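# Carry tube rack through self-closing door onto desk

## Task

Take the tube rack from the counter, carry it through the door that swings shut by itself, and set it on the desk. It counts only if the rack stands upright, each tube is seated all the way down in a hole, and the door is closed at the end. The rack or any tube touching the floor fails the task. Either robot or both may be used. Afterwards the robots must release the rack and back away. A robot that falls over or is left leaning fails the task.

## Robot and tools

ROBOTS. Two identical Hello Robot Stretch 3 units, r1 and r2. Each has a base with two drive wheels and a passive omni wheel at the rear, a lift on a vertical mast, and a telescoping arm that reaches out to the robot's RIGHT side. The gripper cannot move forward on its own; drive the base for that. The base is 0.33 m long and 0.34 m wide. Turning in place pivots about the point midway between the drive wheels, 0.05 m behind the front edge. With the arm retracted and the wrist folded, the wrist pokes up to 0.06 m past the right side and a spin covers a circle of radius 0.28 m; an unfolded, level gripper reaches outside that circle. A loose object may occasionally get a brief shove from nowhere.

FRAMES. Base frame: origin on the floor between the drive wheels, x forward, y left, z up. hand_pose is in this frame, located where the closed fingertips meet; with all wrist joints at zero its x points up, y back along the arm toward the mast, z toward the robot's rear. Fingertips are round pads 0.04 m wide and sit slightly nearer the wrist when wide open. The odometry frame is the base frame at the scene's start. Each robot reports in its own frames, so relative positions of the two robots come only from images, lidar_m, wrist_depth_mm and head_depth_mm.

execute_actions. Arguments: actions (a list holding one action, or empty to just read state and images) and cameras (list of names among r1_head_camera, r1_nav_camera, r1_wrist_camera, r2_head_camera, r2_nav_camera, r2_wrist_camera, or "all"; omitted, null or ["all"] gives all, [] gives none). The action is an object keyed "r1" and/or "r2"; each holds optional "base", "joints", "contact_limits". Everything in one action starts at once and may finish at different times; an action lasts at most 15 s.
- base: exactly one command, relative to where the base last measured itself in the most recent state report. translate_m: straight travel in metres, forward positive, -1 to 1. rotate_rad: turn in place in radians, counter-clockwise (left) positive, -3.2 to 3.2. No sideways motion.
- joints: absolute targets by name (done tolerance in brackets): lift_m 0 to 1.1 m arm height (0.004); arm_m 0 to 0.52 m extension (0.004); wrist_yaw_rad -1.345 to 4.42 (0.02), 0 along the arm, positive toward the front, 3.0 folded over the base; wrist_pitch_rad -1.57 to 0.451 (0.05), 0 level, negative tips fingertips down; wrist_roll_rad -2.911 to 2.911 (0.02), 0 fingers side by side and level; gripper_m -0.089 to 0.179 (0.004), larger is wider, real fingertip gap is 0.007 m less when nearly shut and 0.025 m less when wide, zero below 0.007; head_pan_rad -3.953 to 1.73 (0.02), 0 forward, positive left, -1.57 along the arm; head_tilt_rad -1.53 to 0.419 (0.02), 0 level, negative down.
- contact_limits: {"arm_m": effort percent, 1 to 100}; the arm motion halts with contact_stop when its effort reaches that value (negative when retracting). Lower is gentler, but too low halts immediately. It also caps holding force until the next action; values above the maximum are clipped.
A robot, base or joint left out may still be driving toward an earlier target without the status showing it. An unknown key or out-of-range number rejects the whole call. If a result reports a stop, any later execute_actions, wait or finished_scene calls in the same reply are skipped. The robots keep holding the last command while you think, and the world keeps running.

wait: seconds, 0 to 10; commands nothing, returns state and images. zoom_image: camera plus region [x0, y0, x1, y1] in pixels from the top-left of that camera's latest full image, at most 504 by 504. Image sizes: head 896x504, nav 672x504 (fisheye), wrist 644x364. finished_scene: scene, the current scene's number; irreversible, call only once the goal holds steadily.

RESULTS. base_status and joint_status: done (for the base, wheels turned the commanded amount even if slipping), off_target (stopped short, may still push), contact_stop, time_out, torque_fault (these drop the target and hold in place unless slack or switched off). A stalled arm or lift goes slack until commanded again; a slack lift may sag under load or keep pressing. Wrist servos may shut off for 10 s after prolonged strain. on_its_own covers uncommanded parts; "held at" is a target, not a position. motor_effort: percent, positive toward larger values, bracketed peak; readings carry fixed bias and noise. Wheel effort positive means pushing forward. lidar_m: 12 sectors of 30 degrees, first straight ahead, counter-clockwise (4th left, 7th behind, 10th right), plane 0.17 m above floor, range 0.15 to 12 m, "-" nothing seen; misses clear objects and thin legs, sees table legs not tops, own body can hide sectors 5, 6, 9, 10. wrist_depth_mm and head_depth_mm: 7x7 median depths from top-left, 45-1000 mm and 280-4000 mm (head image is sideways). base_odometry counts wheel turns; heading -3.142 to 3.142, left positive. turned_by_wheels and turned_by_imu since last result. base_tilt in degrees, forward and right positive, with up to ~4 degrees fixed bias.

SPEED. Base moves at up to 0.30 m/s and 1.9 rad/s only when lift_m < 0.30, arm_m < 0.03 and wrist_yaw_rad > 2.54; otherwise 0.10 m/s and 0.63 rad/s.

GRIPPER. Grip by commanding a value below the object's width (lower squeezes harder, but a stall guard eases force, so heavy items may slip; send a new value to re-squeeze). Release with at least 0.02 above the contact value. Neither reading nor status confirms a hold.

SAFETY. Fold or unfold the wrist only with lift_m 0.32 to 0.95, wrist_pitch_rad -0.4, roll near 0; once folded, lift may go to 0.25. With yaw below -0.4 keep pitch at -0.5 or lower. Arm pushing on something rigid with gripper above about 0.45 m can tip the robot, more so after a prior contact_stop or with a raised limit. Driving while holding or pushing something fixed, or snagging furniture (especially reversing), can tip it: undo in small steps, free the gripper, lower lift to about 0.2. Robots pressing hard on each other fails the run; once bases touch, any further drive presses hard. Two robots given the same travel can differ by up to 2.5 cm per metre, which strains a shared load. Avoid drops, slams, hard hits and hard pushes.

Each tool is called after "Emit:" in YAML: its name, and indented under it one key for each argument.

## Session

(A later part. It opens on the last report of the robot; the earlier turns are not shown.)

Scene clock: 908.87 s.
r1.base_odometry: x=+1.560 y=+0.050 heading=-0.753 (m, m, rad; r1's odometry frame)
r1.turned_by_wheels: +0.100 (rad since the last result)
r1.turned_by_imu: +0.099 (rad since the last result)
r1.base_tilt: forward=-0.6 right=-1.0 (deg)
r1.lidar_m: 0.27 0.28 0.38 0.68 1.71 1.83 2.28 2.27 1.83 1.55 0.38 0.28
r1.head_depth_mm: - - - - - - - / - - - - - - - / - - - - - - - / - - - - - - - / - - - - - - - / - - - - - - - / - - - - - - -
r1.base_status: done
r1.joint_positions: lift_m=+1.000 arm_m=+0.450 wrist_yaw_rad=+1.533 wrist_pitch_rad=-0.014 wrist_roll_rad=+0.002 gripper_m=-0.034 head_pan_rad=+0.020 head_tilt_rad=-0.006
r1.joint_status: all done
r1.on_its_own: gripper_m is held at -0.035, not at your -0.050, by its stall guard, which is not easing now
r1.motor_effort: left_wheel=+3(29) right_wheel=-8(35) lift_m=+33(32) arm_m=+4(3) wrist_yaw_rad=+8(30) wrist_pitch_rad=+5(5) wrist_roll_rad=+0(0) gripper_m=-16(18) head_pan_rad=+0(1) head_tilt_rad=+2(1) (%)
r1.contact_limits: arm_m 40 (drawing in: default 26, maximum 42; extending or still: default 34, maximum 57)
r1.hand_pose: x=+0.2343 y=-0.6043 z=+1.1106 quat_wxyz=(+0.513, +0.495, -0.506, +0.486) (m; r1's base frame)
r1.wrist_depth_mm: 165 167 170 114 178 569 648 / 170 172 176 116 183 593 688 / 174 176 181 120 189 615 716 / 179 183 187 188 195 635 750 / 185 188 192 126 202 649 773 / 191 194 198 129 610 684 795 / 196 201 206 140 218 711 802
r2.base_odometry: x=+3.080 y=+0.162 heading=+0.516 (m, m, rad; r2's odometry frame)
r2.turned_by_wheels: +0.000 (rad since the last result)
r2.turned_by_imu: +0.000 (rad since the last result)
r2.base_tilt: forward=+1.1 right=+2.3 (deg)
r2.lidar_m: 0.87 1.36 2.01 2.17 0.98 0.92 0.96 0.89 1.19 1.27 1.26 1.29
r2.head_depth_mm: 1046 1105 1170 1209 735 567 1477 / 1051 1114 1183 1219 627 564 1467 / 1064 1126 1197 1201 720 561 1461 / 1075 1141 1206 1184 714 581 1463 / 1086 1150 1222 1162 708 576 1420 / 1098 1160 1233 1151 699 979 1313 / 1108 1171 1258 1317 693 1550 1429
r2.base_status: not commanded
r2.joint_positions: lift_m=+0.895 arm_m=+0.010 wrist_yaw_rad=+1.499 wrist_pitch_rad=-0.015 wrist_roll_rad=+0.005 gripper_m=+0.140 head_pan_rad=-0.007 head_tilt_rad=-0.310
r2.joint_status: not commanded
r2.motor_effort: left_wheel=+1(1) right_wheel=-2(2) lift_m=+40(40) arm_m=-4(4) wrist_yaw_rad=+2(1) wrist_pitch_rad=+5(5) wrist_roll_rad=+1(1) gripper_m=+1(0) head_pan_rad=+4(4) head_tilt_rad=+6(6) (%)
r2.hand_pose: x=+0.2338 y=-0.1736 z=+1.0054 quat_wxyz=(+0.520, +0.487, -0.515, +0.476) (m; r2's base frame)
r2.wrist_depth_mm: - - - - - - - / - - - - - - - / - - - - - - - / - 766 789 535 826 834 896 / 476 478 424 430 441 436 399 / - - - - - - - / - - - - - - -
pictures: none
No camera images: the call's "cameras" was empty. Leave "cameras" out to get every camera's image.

Emit:
execute_actions:
  actions:
    - {"r1":{"base":{"translate_m":0.041}}}
  cameras: []

Emit:
execute_actions:
  actions:
    - {"r1":{"base":{"rotate_rad":0.1},"joints":{"arm_m":0.476},"contact_limits":{"arm_m":40}}}
  cameras: []

Emit:
execute_actions:
  actions:
    - {"r1":{"base":{"translate_m":0.038}}}
  cameras: []

Emit:
execute_actions:
  actions:
    - {"r1":{"base":{"rotate_rad":0.1},"joints":{"arm_m":0.502},"contact_limits":{"arm_m":40}}}
  cameras: []

Emit:
execute_actions:
  actions:
    - {"r1":{"base":{"translate_m":0.036}}}
  cameras: ["r1_wrist_camera"]

Scene clock: 916.47 s.
r1.base_odometry: x=+1.590 y=+0.022 heading=-0.753 (m, m, rad; r1's odometry frame)
r1.turned_by_wheels: +0.000 (rad since the last result)
r1.turned_by_imu: +0.001 (rad since the last result)
r1.base_tilt: forward=-0.6 right=-1.0 (deg)
r1.lidar_m: 0.24 0.25 0.33 0.60 1.72 1.85 2.32 2.31 1.82 1.53 0.36 0.25
r1.head_depth_mm: - - - - - - - / - - - - - - - / - - - - - - - / - - - - - - - / - - - - - - - / - - - - - - - / - - - - - - -
r1.base_status: done
r1.joint_positions: lift_m=+1.000 arm_m=+0.450 wrist_yaw_rad=+1.530 wrist_pitch_rad=-0.015 wrist_roll_rad=+0.002 gripper_m=-0.034 head_pan_rad=+0.020 head_tilt_rad=-0.006
r1.joint_status: not commanded
r1.on_its_own: gripper_m is held at -0.035, not at your -0.050, by its stall guard, which is not easing now
r1.motor_effort: left_wheel=+4(8) right_wheel=-7(17) lift_m=+32(32) arm_m=+2(4) wrist_yaw_rad=+12(12) wrist_pitch_rad=+5(5) wrist_roll_rad=+0(0) gripper_m=-17(17) head_pan_rad=+0(1) head_tilt_rad=+1(1) (%)
r1.hand_pose: x=+0.2343 y=-0.6053 z=+1.1105 quat_wxyz=(+0.514, +0.494, -0.507, +0.485) (m; r1's base frame)
r1.wrist_depth_mm: 160 164 169 113 181 522 611 / 165 169 174 116 187 544 629 / 168 173 179 120 192 561 656 / 173 179 184 187 198 580 682 / 179 183 189 126 206 603 714 / 184 189 194 129 551 632 748 / 189 195 204 173 220 649 755
r2.base_odometry: x=+3.080 y=+0.162 heading=+0.516 (m, m, rad; r2's odometry frame)
r2.turned_by_wheels: +0.000 (rad since the last result)
r2.turned_by_imu: +0.001 (rad since the last result)
r2.base_tilt: forward=+1.1 right=+2.3 (deg)
r2.lidar_m: 0.86 1.36 2.01 2.17 0.98 0.92 0.95 0.90 1.19 1.27 1.26 1.29
r2.head_depth_mm: 1044 1102 1167 1212 734 567 1477 / 1050 1114 1183 1226 624 563 1474 / 1064 1127 1196 1204 722 561 1463 / 1072 1136 1212 1185 713 581 1455 / 1085 1151 1217 1163 708 577 1425 / 1092 1160 1231 1154 698 981 1307 / 1108 1178 1248 1317 693 1551 1430
r2.base_status: not commanded
r2.joint_positions: lift_m=+0.895 arm_m=+0.010 wrist_yaw_rad=+1.499 wrist_pitch_rad=-0.015 wrist_roll_rad=+0.005 gripper_m=+0.140 head_pan_rad=-0.007 head_tilt_rad=-0.310
r2.joint_status: not commanded
r2.motor_effort: left_wheel=+1(1) right_wheel=-2(2) lift_m=+40(39) arm_m=-5(4) wrist_yaw_rad=+1(2) wrist_pitch_rad=+5(5) wrist_roll_rad=+1(1) gripper_m=+1(0) head_pan_rad=+4(4) head_tilt_rad=+6(6) (%)
r2.hand_pose: x=+0.2338 y=-0.1736 z=+1.0054 quat_wxyz=(+0.520, +0.487, -0.515, +0.476) (m; r2's base frame)
r2.wrist_depth_mm: - - - - - - - / - - - - - - - / - - - - - - - / - 764 800 543 846 841 854 / 471 473 426 434 438 435 398 / - - - - - - - / - - - - - - -
pictures: none
No camera images: the call's "cameras" was empty. Leave "cameras" out to get every camera's image.

Scene clock: 917.60 s.
r1.base_odometry: x=+1.590 y=+0.022 heading=-0.653 (m, m, rad; r1's odometry frame)
r1.turned_by_wheels: +0.100 (rad since the last result)
r1.turned_by_imu: +0.099 (rad since the last result)
r1.base_tilt: forward=-0.6 right=-1.0 (deg)
r1.lidar_m: 0.26 0.27 0.37 0.72 1.80 1.96 2.31 2.32 1.71 1.53 0.37 0.27
r1.head_depth_mm: - - - - - - - / - - - - - - - / - - - - - - - / - - - - - - - / - - - - - - - / - - - - - - - / - - - - - - -
r1.base_status: done
r1.joint_positions: lift_m=+1.000 arm_m=+0.476 wrist_yaw_rad=+1.539 wrist_pitch_rad=-0.014 wrist_roll_rad=+0.002 gripper_m=-0.034 head_pan_rad=+0.020 head_tilt_rad=-0.006
r1.joint_status: all done
r1.on_its_own: gripper_m is held at -0.035, not at your -0.050, by its stall guard, which is not easing now
r1.motor_effort: left_wheel=+5(28) right_wheel=-9(36) lift_m=+33(33) arm_m=+4(5) wrist_yaw_rad=+1(28) wrist_pitch_rad=+5(5) wrist_roll_rad=+0(0) gripper_m=-16(17) head_pan_rad=-1(0) head_tilt_rad=+1(1) (%)
r1.contact_limits: arm_m 40 (drawing in: default 26, maximum 42; extending or still: default 34, maximum 57)
r1.hand_pose: x=+0.2344 y=-0.6288 z=+1.1107 quat_wxyz=(+0.511, +0.496, -0.505, +0.488) (m; r1's base frame)
r1.wrist_depth_mm: 165 167 170 115 178 405 440 / 170 172 176 116 184 415 457 / 175 176 181 120 189 435 479 / 179 183 186 189 195 449 492 / 185 188 192 126 202 466 511 / 190 194 197 129 440 482 533 / 196 200 207 139 217 494 560
r2.base_odometry: x=+3.080 y=+0.162 heading=+0.516 (m, m, rad; r2's odometry frame)
r2.turned_by_wheels: +0.000 (rad since the last result)
r2.turned_by_imu: +0.000 (rad since the last result)
r2.base_tilt: forward=+1.1 right=+2.3 (deg)
r2.lidar_m: 0.86 1.36 2.01 2.17 0.99 0.92 0.92 0.90 1.19 1.27 1.27 1.29
r2.head_depth_mm: 1044 1103 1172 1214 733 566 1483 / 1054 1115 1183 1219 626 563 1467 / 1064 1124 1196 1206 721 561 1467 / 1071 1136 1210 1183 715 580 1456 / 1087 1148 1218 1165 707 576 1427 / 1101 1162 1233 1147 700 979 1307 / 1109 1172 1254 1312 692 1545 1433
r2.base_status: not commanded
r2.joint_positions: lift_m=+0.895 arm_m=+0.010 wrist_yaw_rad=+1.499 wrist_pitch_rad=-0.015 wrist_roll_rad=+0.005 gripper_m=+0.140 head_pan_rad=-0.007 head_tilt_rad=-0.310
r2.joint_status: not commanded
r2.motor_effort: left_wheel=+1(2) right_wheel=-2(2) lift_m=+40(40) arm_m=-4(4) wrist_yaw_rad=+1(1) wrist_pitch_rad=+5(5) wrist_roll_rad=+1(1) gripper_m=-1(0) head_pan_rad=+4(4) head_tilt_rad=+6(6) (%)
r2.hand_pose: x=+0.2338 y=-0.1736 z=+1.0054 quat_wxyz=(+0.520, +0.487, -0.515, +0.476) (m; r2's base frame)
r2.wrist_depth_mm: - - - - - - - / - - - - - - - / - - - - - - - / - 785 769 537 822 846 857 / 474 476 429 433 434 438 398 / - - - - - - - / - - - - - - -
pictures: none
No camera images: the call's "cameras" was empty. Leave "cameras" out to get every camera's image.

Scene clock: 919.00 s.
r1.base_odometry: x=+1.620 y=-0.001 heading=-0.652 (m, m, rad; r1's odometry frame)
r1.turned_by_wheels: +0.000 (rad since the last result)
r1.turned_by_imu: +0.001 (rad since the last result)
r1.base_tilt: forward=-0.7 right=-1.1 (deg)
r1.lidar_m: 0.24 0.24 0.32 0.64 1.81 1.97 2.35 2.36 1.71 1.52 0.35 0.25
r1.head_depth_mm: - - - - - - - / - - - - - - - / - - - - - - - / - - - - - - - / - - - - - - - / - - - - - - - / - - - - - - -
r1.base_status: done
r1.joint_positions: lift_m=+1.000 arm_m=+0.476 wrist_yaw_rad=+1.536 wrist_pitch_rad=-0.015 wrist_roll_rad=+0.002 gripper_m=-0.034 head_pan_rad=+0.020 head_tilt_rad=-0.006
r1.joint_status: not commanded
r1.on_its_own: gripper_m is held at -0.035, not at your -0.050, by its stall guard, which is not easing now
r1.motor_effort: left_wheel=+6(10) right_wheel=-10(16) lift_m=+33(33) arm_m=+4(5) wrist_yaw_rad=+4(4) wrist_pitch_rad=+5(5) wrist_roll_rad=+0(0) gripper_m=-16(16) head_pan_rad=+0(0) head_tilt_rad=+1(1) (%)
r1.hand_pose: x=+0.2343 y=-0.6296 z=+1.1105 quat_wxyz=(+0.512, +0.496, -0.505, +0.487) (m; r1's base frame)
r1.wrist_depth_mm: 160 164 169 114 182 363 396 / 165 168 174 117 187 374 415 / 169 173 179 120 193 386 427 / 174 178 184 188 199 404 441 / 178 184 189 126 205 413 453 / 183 189 194 129 399 430 479 / 190 196 205 140 220 446 507
r2.base_odometry: x=+3.080 y=+0.162 heading=+0.516 (m, m, rad; r2's odometry frame)
r2.turned_by_wheels: +0.000 (rad since the last result)
r2.turned_by_imu: +0.000 (rad since the last result)
r2.base_tilt: forward=+1.0 right=+2.3 (deg)
r2.lidar_m: 0.86 1.36 2.01 2.16 0.98 0.90 0.90 0.90 1.19 1.26 1.26 1.29
r2.head_depth_mm: 1041 1100 1168 1213 734 566 1475 / 1054 1112 1177 1224 624 564 1468 / 1065 1123 1195 1203 720 561 1461 / 1075 1140 1207 1188 713 583 1451 / 1086 1150 1220 1167 706 576 1422 / 1095 1159 1233 1149 701 978 1311 / 1108 1173 1247 1316 692 1550 1432
r2.base_status: not commanded
r2.joint_positions: lift_m=+0.895 arm_m=+0.010 wrist_yaw_rad=+1.499 wrist_pitch_rad=-0.015 wrist_roll_rad=+0.005 gripper_m=+0.140 head_pan_rad=-0.007 head_tilt_rad=-0.310
r2.joint_status: not commanded
r2.motor_effort: left_wheel=+2(1) right_wheel=-2(2) lift_m=+40(40) arm_m=-4(4) wrist_yaw_rad=+2(1) wrist_pitch_rad=+5(5) wrist_roll_rad=+1(1) gripper_m=+0(1) head_pan_rad=+4(4) head_tilt_rad=+6(6) (%)
r2.hand_pose: x=+0.2338 y=-0.1736 z=+1.0054 quat_wxyz=(+0.520, +0.487, -0.515, +0.476) (m; r2's base frame)
r2.wrist_depth_mm: - - - - - - - / - - - - - - - / - - - - - - - / - 765 781 538 820 818 849 / 466 476 428 433 445 436 407 / - - - - - - - / - - - - - - -
pictures: none
No camera images: the call's "cameras" was empty. Leave "cameras" out to get every camera's image.

Scene clock: 920.13 s.
r1.base_odometry: x=+1.620 y=-0.001 heading=-0.552 (m, m, rad; r1's odometry frame)
r1.turned_by_wheels: +0.100 (rad since the last result)
r1.turned_by_imu: +0.099 (rad since the last result)
r1.base_tilt: forward=-0.6 right=-1.0 (deg)
r1.lidar_m: 0.26 0.27 0.36 0.81 1.66 2.12 2.35 2.40 1.63 1.52 0.37 0.27
r1.head_depth_mm: - - - - - - - / - - - - - - - / - - - - - - - / - - - - - - - / - - - - - - - / - - - - - - - / - - - - - - -
r1.base_status: done
r1.joint_positions: lift_m=+1.000 arm_m=+0.502 wrist_yaw_rad=+1.546 wrist_pitch_rad=-0.014 wrist_roll_rad=+0.002 gripper_m=-0.034 head_pan_rad=+0.020 head_tilt_rad=-0.006
r1.joint_status: all done
r1.on_its_own: gripper_m is held at -0.035, not at your -0.050, by its stall guard, which is not easing now
r1.motor_effort: left_wheel=+7(31) right_wheel=-11(39) lift_m=+33(32) arm_m=+5(6) wrist_yaw_rad=-8(20) wrist_pitch_rad=+5(5) wrist_roll_rad=+0(0) gripper_m=-15(16) head_pan_rad=+0(0) head_tilt_rad=+1(1) (%)
r1.contact_limits: arm_m 40 (drawing in: default 26, maximum 42; extending or still: default 34, maximum 57)
r1.hand_pose: x=+0.2344 y=-0.6528 z=+1.1107 quat_wxyz=(+0.509, +0.498, -0.503, +0.490) (m; r1's base frame)
r1.wrist_depth_mm: 165 167 171 116 178 268 281 / 170 172 176 117 183 276 290 / 174 178 180 120 189 284 301 / 180 182 186 125 195 295 310 / 184 189 192 126 202 305 321 / 190 194 197 128 284 318 332 / 197 201 207 140 218 328 345
r2.base_odometry: x=+3.080 y=+0.162 heading=+0.516 (m, m, rad; r2's odometry frame)
r2.turned_by_wheels: +0.000 (rad since the last result)
r2.turned_by_imu: +0.000 (rad since the last result)
r2.base_tilt: forward=+1.0 right=+2.3 (deg)
r2.lidar_m: 0.86 1.36 2.01 2.17 0.98 0.88 0.88 0.90 1.19 1.27 1.26 1.29
r2.head_depth_mm: 1045 1103 1170 1212 733 568 1479 / 1055 1114 1177 1217 626 564 1474 / 1068 1124 1194 1203 721 560 1470 / 1073 1139 1211 1183 714 583 1452 / 1088 1151 1220 1162 706 578 1423 / 1096 1164 1237 1152 699 979 1311 / 1108 1176 1252 1316 693 1556 1429
r2.base_status: not commanded
r2.joint_positions: lift_m=+0.895 arm_m=+0.010 wrist_yaw_rad=+1.499 wrist_pitch_rad=-0.015 wrist_roll_rad=+0.005 gripper_m=+0.140 head_pan_rad=-0.007 head_tilt_rad=-0.310
r2.joint_status: not commanded
r2.motor_effort: left_wheel=+2(2) right_wheel=-2(2) lift_m=+40(40) arm_m=-4(4) wrist_yaw_rad=+1(1) wrist_pitch_rad=+5(5) wrist_roll_rad=+1(1) gripper_m=+1(1) head_pan_rad=+4(4) head_tilt_rad=+6(6) (%)
r2.hand_pose: x=+0.2338 y=-0.1736 z=+1.0054 quat_wxyz=(+0.520, +0.487, -0.515, +0.476) (m; r2's base frame)
r2.wrist_depth_mm: - - - - - - - / - - - - - - - / - - - - - - - / - 766 768 527 821 836 884 / 468 482 427 432 437 445 404 / - - - - - - - / - - - - - - -
pictures: none
No camera images: the call's "cameras" was empty. Leave "cameras" out to get every camera's image.

Scene clock: 921.47 s.
r1.base_odometry: x=+1.651 y=-0.020 heading=-0.551 (m, m, rad; r1's odometry frame)
r1.turned_by_wheels: +0.000 (rad since the last result)
r1.turned_by_imu: +0.001 (rad since the last result)
r1.base_tilt: forward=-0.5 right=-1.0 (deg)
r1.lidar_m: 0.23 0.24 0.31 0.70 1.67 2.12 2.38 2.39 1.62 1.47 0.35 0.24
r1.head_depth_mm: - - - - - - - / - - - - - - - / - - - - - - - / - - - - - - - / - - - - - - - / - - - - - - - / - - - - - - -
r1.base_status: done
r1.joint_positions: lift_m=+1.000 arm_m=+0.502 wrist_yaw_rad=+1.545 wrist_pitch_rad=-0.015 wrist_roll_rad=+0.002 gripper_m=-0.034 head_pan_rad=+0.020 head_tilt_rad=-0.006
r1.joint_status: not commanded
r1.on_its_own: gripper_m is held at -0.035, not at your -0.050, by its stall guard, which is not easing now
r1.motor_effort: left_wheel=+7(10) right_wheel=-12(18) lift_m=+33(33) arm_m=+4(5) wrist_yaw_rad=-5(10) wrist_pitch_rad=+5(5) wrist_roll_rad=+0(0) gripper_m=-16(16) head_pan_rad=-1(1) head_tilt_rad=+1(2) (%)
r1.hand_pose: x=+0.2344 y=-0.6533 z=+1.1105 quat_wxyz=(+0.510, +0.498, -0.503, +0.489) (m; r1's base frame)
r1.wrist_depth_mm: 161 164 169 115 182 230 243 / 165 168 174 117 186 236 248 / 169 173 178 120 192 246 259 / 173 179 185 126 198 253 268 / 179 184 191 126 206 262 277 / 184 189 195 129 243 271 288 / 190 196 205 140 222 283 299
r2.base_odometry: x=+3.080 y=+0.162 heading=+0.516 (m, m, rad; r2's odometry frame)
r2.turned_by_wheels: +0.000 (rad since the last result)
r2.turned_by_imu: +0.000 (rad since the last result)
r2.base_tilt: forward=+1.0 right=+2.2 (deg)
r2.lidar_m: 0.86 1.36 2.01 2.17 0.98 0.86 0.86 0.89 1.19 1.27 1.26 1.29
r2.head_depth_mm: 1043 1101 1169 1211 734 567 1478 / 1055 1116 1179 1220 624 563 1469 / 1065 1124 1196 1208 721 561 1462 / 1073 1136 1206 1186 716 582 1460 / 1088 1151 1220 1165 706 577 1421 / 1100 1165 1234 1150 699 981 1313 / 1111 1176 1253 1312 692 1547 1433
r2.base_status: not commanded
r2.joint_positions: lift_m=+0.895 arm_m=+0.010 wrist_yaw_rad=+1.499 wrist_pitch_rad=-0.015 wrist_roll_rad=+0.005 gripper_m=+0.140 head_pan_rad=-0.007 head_tilt_rad=-0.310
r2.joint_status: not commanded
r2.motor_effort: left_wheel=+1(2) right_wheel=-2(2) lift_m=+40(39) arm_m=-4(4) wrist_yaw_rad=+2(2) wrist_pitch_rad=+5(5) wrist_roll_rad=+1(1) gripper_m=+0(0) head_pan_rad=+3(4) head_tilt_rad=+6(6) (%)
r2.hand_pose: x=+0.2338 y=-0.1736 z=+1.0054 quat_wxyz=(+0.520, +0.487, -0.515, +0.476) (m; r2's base frame)
r2.wrist_depth_mm: - - - - - - - / - - - - - - - / - - - - - - - / - 762 788 520 818 845 867 / 474 475 424 432 440 442 400 / - - - - - - - / - - - - - - -
pictures: r1_wrist_camera
Images, in order (width x height): r1_wrist_camera 644x364.

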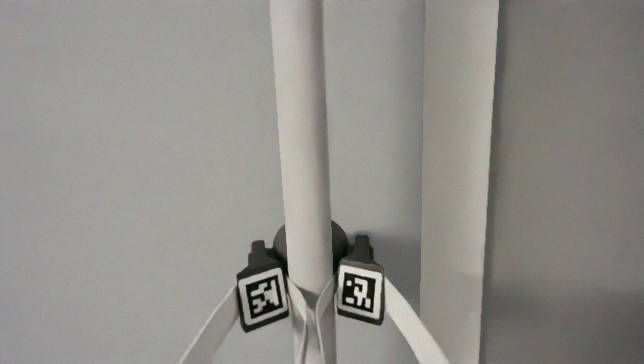

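Emit:
execute_actions:
  actions:
    - {"r1":{"base":{"rotate_rad":0.09},"joints":{"arm_m":0.518},"contact_limits":{"arm_m":40}}}
  cameras: ["r1_wrist_camera"]

Scene clock: 927.77 s.
r1.base_odometry: x=+1.651 y=-0.020 heading=-0.463 (m, m, rad; r1's odometry frame)
r1.turned_by_wheels: +0.089 (rad since the last result)
r1.turned_by_imu: +0.069 (rad since the last result)
r1.base_tilt: forward=-0.7 right=-1.0 (deg)
r1.lidar_m: 0.25 0.25 0.34 0.88 1.68 2.26 2.38 2.21 1.59 1.05 0.36 0.26
r1.head_depth_mm: - - - - - - - / - - - - - - - / - - - - - - - / - - - - - - - / - - - - - - - / - - - - - - - / - - - - - - -
r1.base_status: rotate_rad off_target (by the wheels' count: +0.0887 of +0.0900)
r1.joint_positions: lift_m=+1.000 arm_m=+0.518 wrist_yaw_rad=+1.548 wrist_pitch_rad=-0.018 wrist_roll_rad=+0.002 gripper_m=-0.034 head_pan_rad=+0.020 head_tilt_rad=-0.006
r1.joint_status: all done
r1.on_its_own: gripper_m is held at -0.035, not at your -0.050, by its stall guard, which is not easing now; left_wheel is at rest, and its effort (-23) is outside its rest range (-18 to +18); right_wheel is at rest, and its effort (+32) is outside its rest range (-18 to +18)
r1.motor_effort: left_wheel=-23(57) right_wheel=+32(53) lift_m=+32(32) arm_m=+5(4) wrist_yaw_rad=-10(13) wrist_pitch_rad=+6(7) wrist_roll_rad=+0(0) gripper_m=-17(16) head_pan_rad=+0(0) head_tilt_rad=+1(1) (%)
r1.contact_limits: arm_m 40 (drawing in: default 26, maximum 42; extending or still: default 34, maximum 57)
r1.hand_pose: x=+0.2343 y=-0.6684 z=+1.1098 quat_wxyz=(+0.510, +0.499, -0.501, +0.489) (m; r1's base frame)
r1.wrist_depth_mm: 163 165 168 172 177 167 185 / 167 170 174 119 182 173 191 / 172 175 179 120 188 179 197 / 177 181 185 123 193 185 204 / 181 186 191 125 199 192 211 / 187 192 195 128 205 198 219 / 192 199 204 207 212 207 227
r2.base_odometry: x=+3.080 y=+0.162 heading=+0.516 (m, m, rad; r2's odometry frame)
r2.turned_by_wheels: +0.000 (rad since the last result)
r2.turned_by_imu: +0.001 (rad since the last result)
r2.base_tilt: forward=+1.0 right=+2.3 (deg)
r2.lidar_m: 0.87 1.36 2.01 2.17 0.98 0.85 0.84 0.89 1.19 1.27 1.26 1.29
r2.head_depth_mm: 1044 1103 1171 1209 734 567 1474 / 1051 1115 1179 1222 626 565 1475 / 1066 1125 1195 1203 722 561 1464 / 1076 1138 1208 1187 714 581 1454 / 1085 1150 1220 1166 708 576 1427 / 1096 1163 1237 1150 699 978 1311 / 1107 1173 1252 1320 692 1546 1429
r2.base_status: not commanded
r2.joint_positions: lift_m=+0.895 arm_m=+0.010 wrist_yaw_rad=+1.499 wrist_pitch_rad=-0.015 wrist_roll_rad=+0.005 gripper_m=+0.140 head_pan_rad=-0.007 head_tilt_rad=-0.310
r2.joint_status: not commanded
r2.motor_effort: left_wheel=+1(1) right_wheel=-2(2) lift_m=+40(40) arm_m=-4(4) wrist_yaw_rad=+2(2) wrist_pitch_rad=+5(5) wrist_roll_rad=+1(1) gripper_m=-1(1) head_pan_rad=+4(4) head_tilt_rad=+6(6) (%)
r2.hand_pose: x=+0.2338 y=-0.1736 z=+1.0054 quat_wxyz=(+0.520, +0.487, -0.515, +0.476) (m; r2's base frame)
r2.wrist_depth_mm: - - - - - - - / - - - - - - - / - - - - - - - / - 779 789 534 816 846 867 / 470 472 426 440 442 436 402 / - - - - - - - / - - - - - - -
pictures: r1_wrist_camera
Images, in order (width x height): r1_wrist_camera 644x364.

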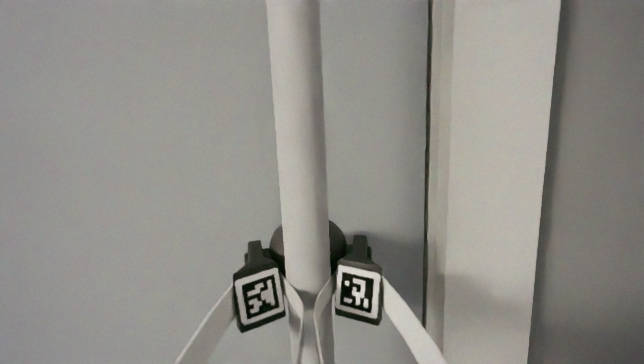

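Door is shut against the frame. Release and back off.

Emit:
execute_actions:
  actions:
    - {"r1":{"base":{"rotate_rad":-0.01},"joints":{"gripper_m":0.12}}}
  cameras: []

Emit:
execute_actions:
  actions:
    - {"r1":{"base":{"translate_m":-0.3}}}
  cameras: ["r1_nav_camera","r2_head_camera"]

Scene clock: 933.37 s.
r1.base_odometry: x=+1.651 y=-0.020 heading=-0.473 (m, m, rad; r1's odometry frame)
r1.turned_by_wheels: -0.010 (rad since the last result)
r1.turned_by_imu: -0.008 (rad since the last result)
r1.base_tilt: forward=-0.6 right=-1.0 (deg)
r1.lidar_m: 0.24 0.25 0.34 0.85 1.68 2.25 2.39 2.25 1.60 1.09 0.36 0.26
r1.head_depth_mm: - - - - - - - / - - - - - - - / - - - - - - - / - - - - - - - / - - - - - - - / - - - - - - - / - - - - - - -
r1.base_status: done
r1.joint_positions: lift_m=+1.000 arm_m=+0.518 wrist_yaw_rad=+1.543 wrist_pitch_rad=-0.016 wrist_roll_rad=+0.002 gripper_m=+0.120 head_pan_rad=+0.020 head_tilt_rad=-0.006
r1.joint_status: all done
r1.motor_effort: left_wheel=+1(20) right_wheel=+0(28) lift_m=+31(32) arm_m=+5(5) wrist_yaw_rad=-4(14) wrist_pitch_rad=+5(6) wrist_roll_rad=+0(0) gripper_m=+0(82) head_pan_rad=+0(0) head_tilt_rad=+1(1) (%)
r1.hand_pose: x=+0.2344 y=-0.6697 z=+1.1102 quat_wxyz=(+0.511, +0.498, -0.503, +0.488) (m; r1's base frame)
r1.wrist_depth_mm: 166 169 172 177 181 174 192 / 170 173 177 182 186 179 198 / 174 178 183 188 192 185 205 / 179 183 189 193 198 192 211 / 184 189 195 197 206 198 220 / 191 192 202 137 212 219 227 / 196 204 207 212 219 212 236
r2.base_odometry: x=+3.080 y=+0.162 heading=+0.516 (m, m, rad; r2's odometry frame)
r2.turned_by_wheels: +0.000 (rad since the last result)
r2.turned_by_imu: +0.001 (rad since the last result)
r2.base_tilt: forward=+1.1 right=+2.3 (deg)
r2.lidar_m: 0.87 1.36 2.01 2.17 0.98 0.85 0.83 0.89 1.19 1.27 1.26 1.29
r2.head_depth_mm: 1042 1099 1167 1209 734 566 1473 / 1053 1113 1181 1221 625 564 1475 / 1067 1131 1197 1205 721 562 1468 / 1075 1138 1206 1185 714 582 1454 / 1086 1150 1226 1166 706 576 1428 / 1096 1161 1236 1150 700 983 1303 / 1110 1175 1250 1316 692 1546 1433
r2.base_status: not commanded
r2.joint_positions: lift_m=+0.895 arm_m=+0.010 wrist_yaw_rad=+1.499 wrist_pitch_rad=-0.015 wrist_roll_rad=+0.005 gripper_m=+0.140 head_pan_rad=-0.007 head_tilt_rad=-0.310
r2.joint_status: not commanded
r2.motor_effort: left_wheel=+2(1) right_wheel=-2(2) lift_m=+40(40) arm_m=-4(4) wrist_yaw_rad=+1(1) wrist_pitch_rad=+5(5) wrist_roll_rad=+1(1) gripper_m=+1(1) head_pan_rad=+4(4) head_tilt_rad=+6(6) (%)
r2.hand_pose: x=+0.2338 y=-0.1736 z=+1.0054 quat_wxyz=(+0.520, +0.487, -0.515, +0.476) (m; r2's base frame)
r2.wrist_depth_mm: - - - - - - - / - - - - - - - / - - - - - - - / - 770 776 538 837 841 883 / 473 466 426 441 441 435 398 / - - - - - - - / - - - - - - -
pictures: none
No camera images: the call's "cameras" was empty. Leave "cameras" out to get every camera's image.

Scene clock: 937.33 s.
r1.base_odometry: x=+1.384 y=+0.117 heading=-0.473 (m, m, rad; r1's odometry frame)
r1.turned_by_wheels: +0.000 (rad since the last result)
r1.turned_by_imu: +0.001 (rad since the last result)
r1.base_tilt: forward=-0.6 right=-1.0 (deg)
r1.lidar_m: 0.55 0.56 0.75 1.62 1.67 2.18 2.08 2.15 1.61 1.53 0.80 0.57
r1.head_depth_mm: 497 498 500 501 502 505 508 / 496 497 500 500 503 505 507 / 496 498 499 501 503 505 506 / 496 498 499 501 503 505 506 / 496 497 499 501 503 504 507 / 496 498 499 501 502 504 506 / 496 498 499 501 502 505 506
r1.base_status: done
r1.joint_positions: lift_m=+1.000 arm_m=+0.518 wrist_yaw_rad=+1.543 wrist_pitch_rad=-0.016 wrist_roll_rad=+0.002 gripper_m=+0.120 head_pan_rad=+0.020 head_tilt_rad=-0.006
r1.joint_status: not commanded
r1.motor_effort: left_wheel=+1(6) right_wheel=+0(6) lift_m=+32(32) arm_m=+4(4) wrist_yaw_rad=-4(4) wrist_pitch_rad=+5(5) wrist_roll_rad=+0(0) gripper_m=+0(1) head_pan_rad=+0(0) head_tilt_rad=+1(1) (%)
r1.hand_pose: x=+0.2344 y=-0.6697 z=+1.1102 quat_wxyz=(+0.511, +0.498, -0.503, +0.488) (m; r1's base frame)
r1.wrist_depth_mm: 425 436 447 454 469 484 497 / 435 448 458 473 483 500 515 / 448 460 472 482 498 515 527 / 458 476 484 498 515 535 545 / 480 483 499 513 526 548 568 / 485 496 520 537 543 572 586 / 506 527 540 555 565 587 607
r2.base_odometry: x=+3.080 y=+0.162 heading=+0.516 (m, m, rad; r2's odometry frame)
r2.turned_by_wheels: +0.000 (rad since the last result)
r2.turned_by_imu: +0.001 (rad since the last result)
r2.base_tilt: forward=+1.0 right=+2.3 (deg)
r2.lidar_m: 0.86 1.36 2.01 2.17 0.98 0.85 0.83 0.89 1.19 1.27 1.26 1.29
r2.head_depth_mm: 1045 1103 1171 1210 735 568 1482 / 1056 1114 1184 1217 625 563 1475 / 1062 1125 1195 1204 720 561 1460 / 1074 1140 1212 1180 713 582 1447 / 1087 1154 1220 1166 707 576 1422 / 1093 1163 1235 1152 700 981 1305 / 1105 1176 1247 1314 693 1548 1429
r2.base_status: not commanded
r2.joint_positions: lift_m=+0.895 arm_m=+0.010 wrist_yaw_rad=+1.499 wrist_pitch_rad=-0.015 wrist_roll_rad=+0.005 gripper_m=+0.140 head_pan_rad=-0.007 head_tilt_rad=-0.310
r2.joint_status: not commanded
r2.motor_effort: left_wheel=+1(1) right_wheel=-2(2) lift_m=+40(40) arm_m=-4(4) wrist_yaw_rad=+1(2) wrist_pitch_rad=+5(5) wrist_roll_rad=+1(1) gripper_m=+0(0) head_pan_rad=+4(4) head_tilt_rad=+6(7) (%)
r2.hand_pose: x=+0.2338 y=-0.1736 z=+1.0054 quat_wxyz=(+0.520, +0.487, -0.515, +0.476) (m; r2's base frame)
r2.wrist_depth_mm: - - - - - - - / - - - - - - - / - - - - - - - / - 771 788 530 829 880 856 / 476 481 429 430 435 436 399 / - - - - - - - / - - - - - - -
pictures: r1_nav_camera (sideways: a quarter turn counterclockwise sets it upright), r2_head_camera (sideways: a quarter turn clockwise sets it upright)
Images, in order (width x height): r1_nav_camera 672x504, r2_head_camera 896x504.

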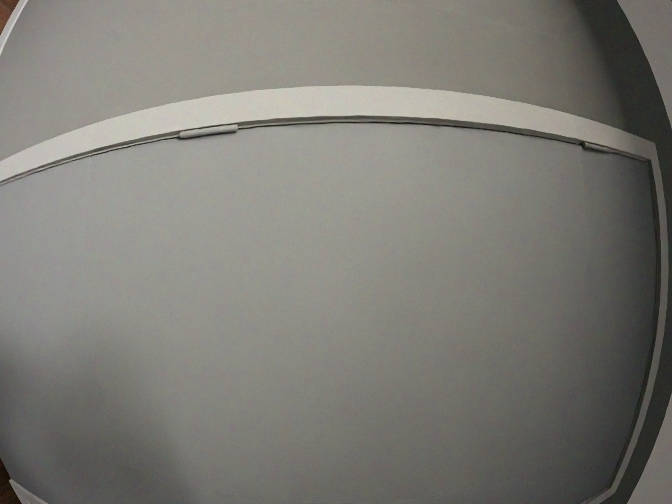

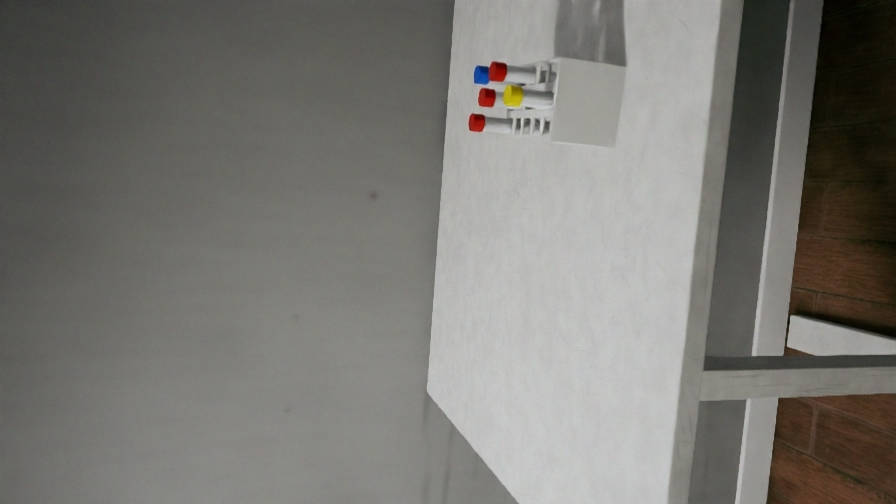

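Emit:
zoom_image:
  camera: "r2_head_camera"
  region: [440, 40, 640, 170]

Region (440, 40, 640, 170) of r2_head_camera's 896x504 image, scaled by 2.520, with more detail than that image has; it fills the top 328 rows of this view, and the rest is white.

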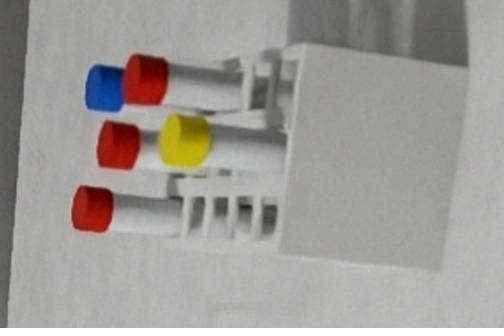

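Emit:
finished_scene:
  scene: 2

The scene is finished: the task was done.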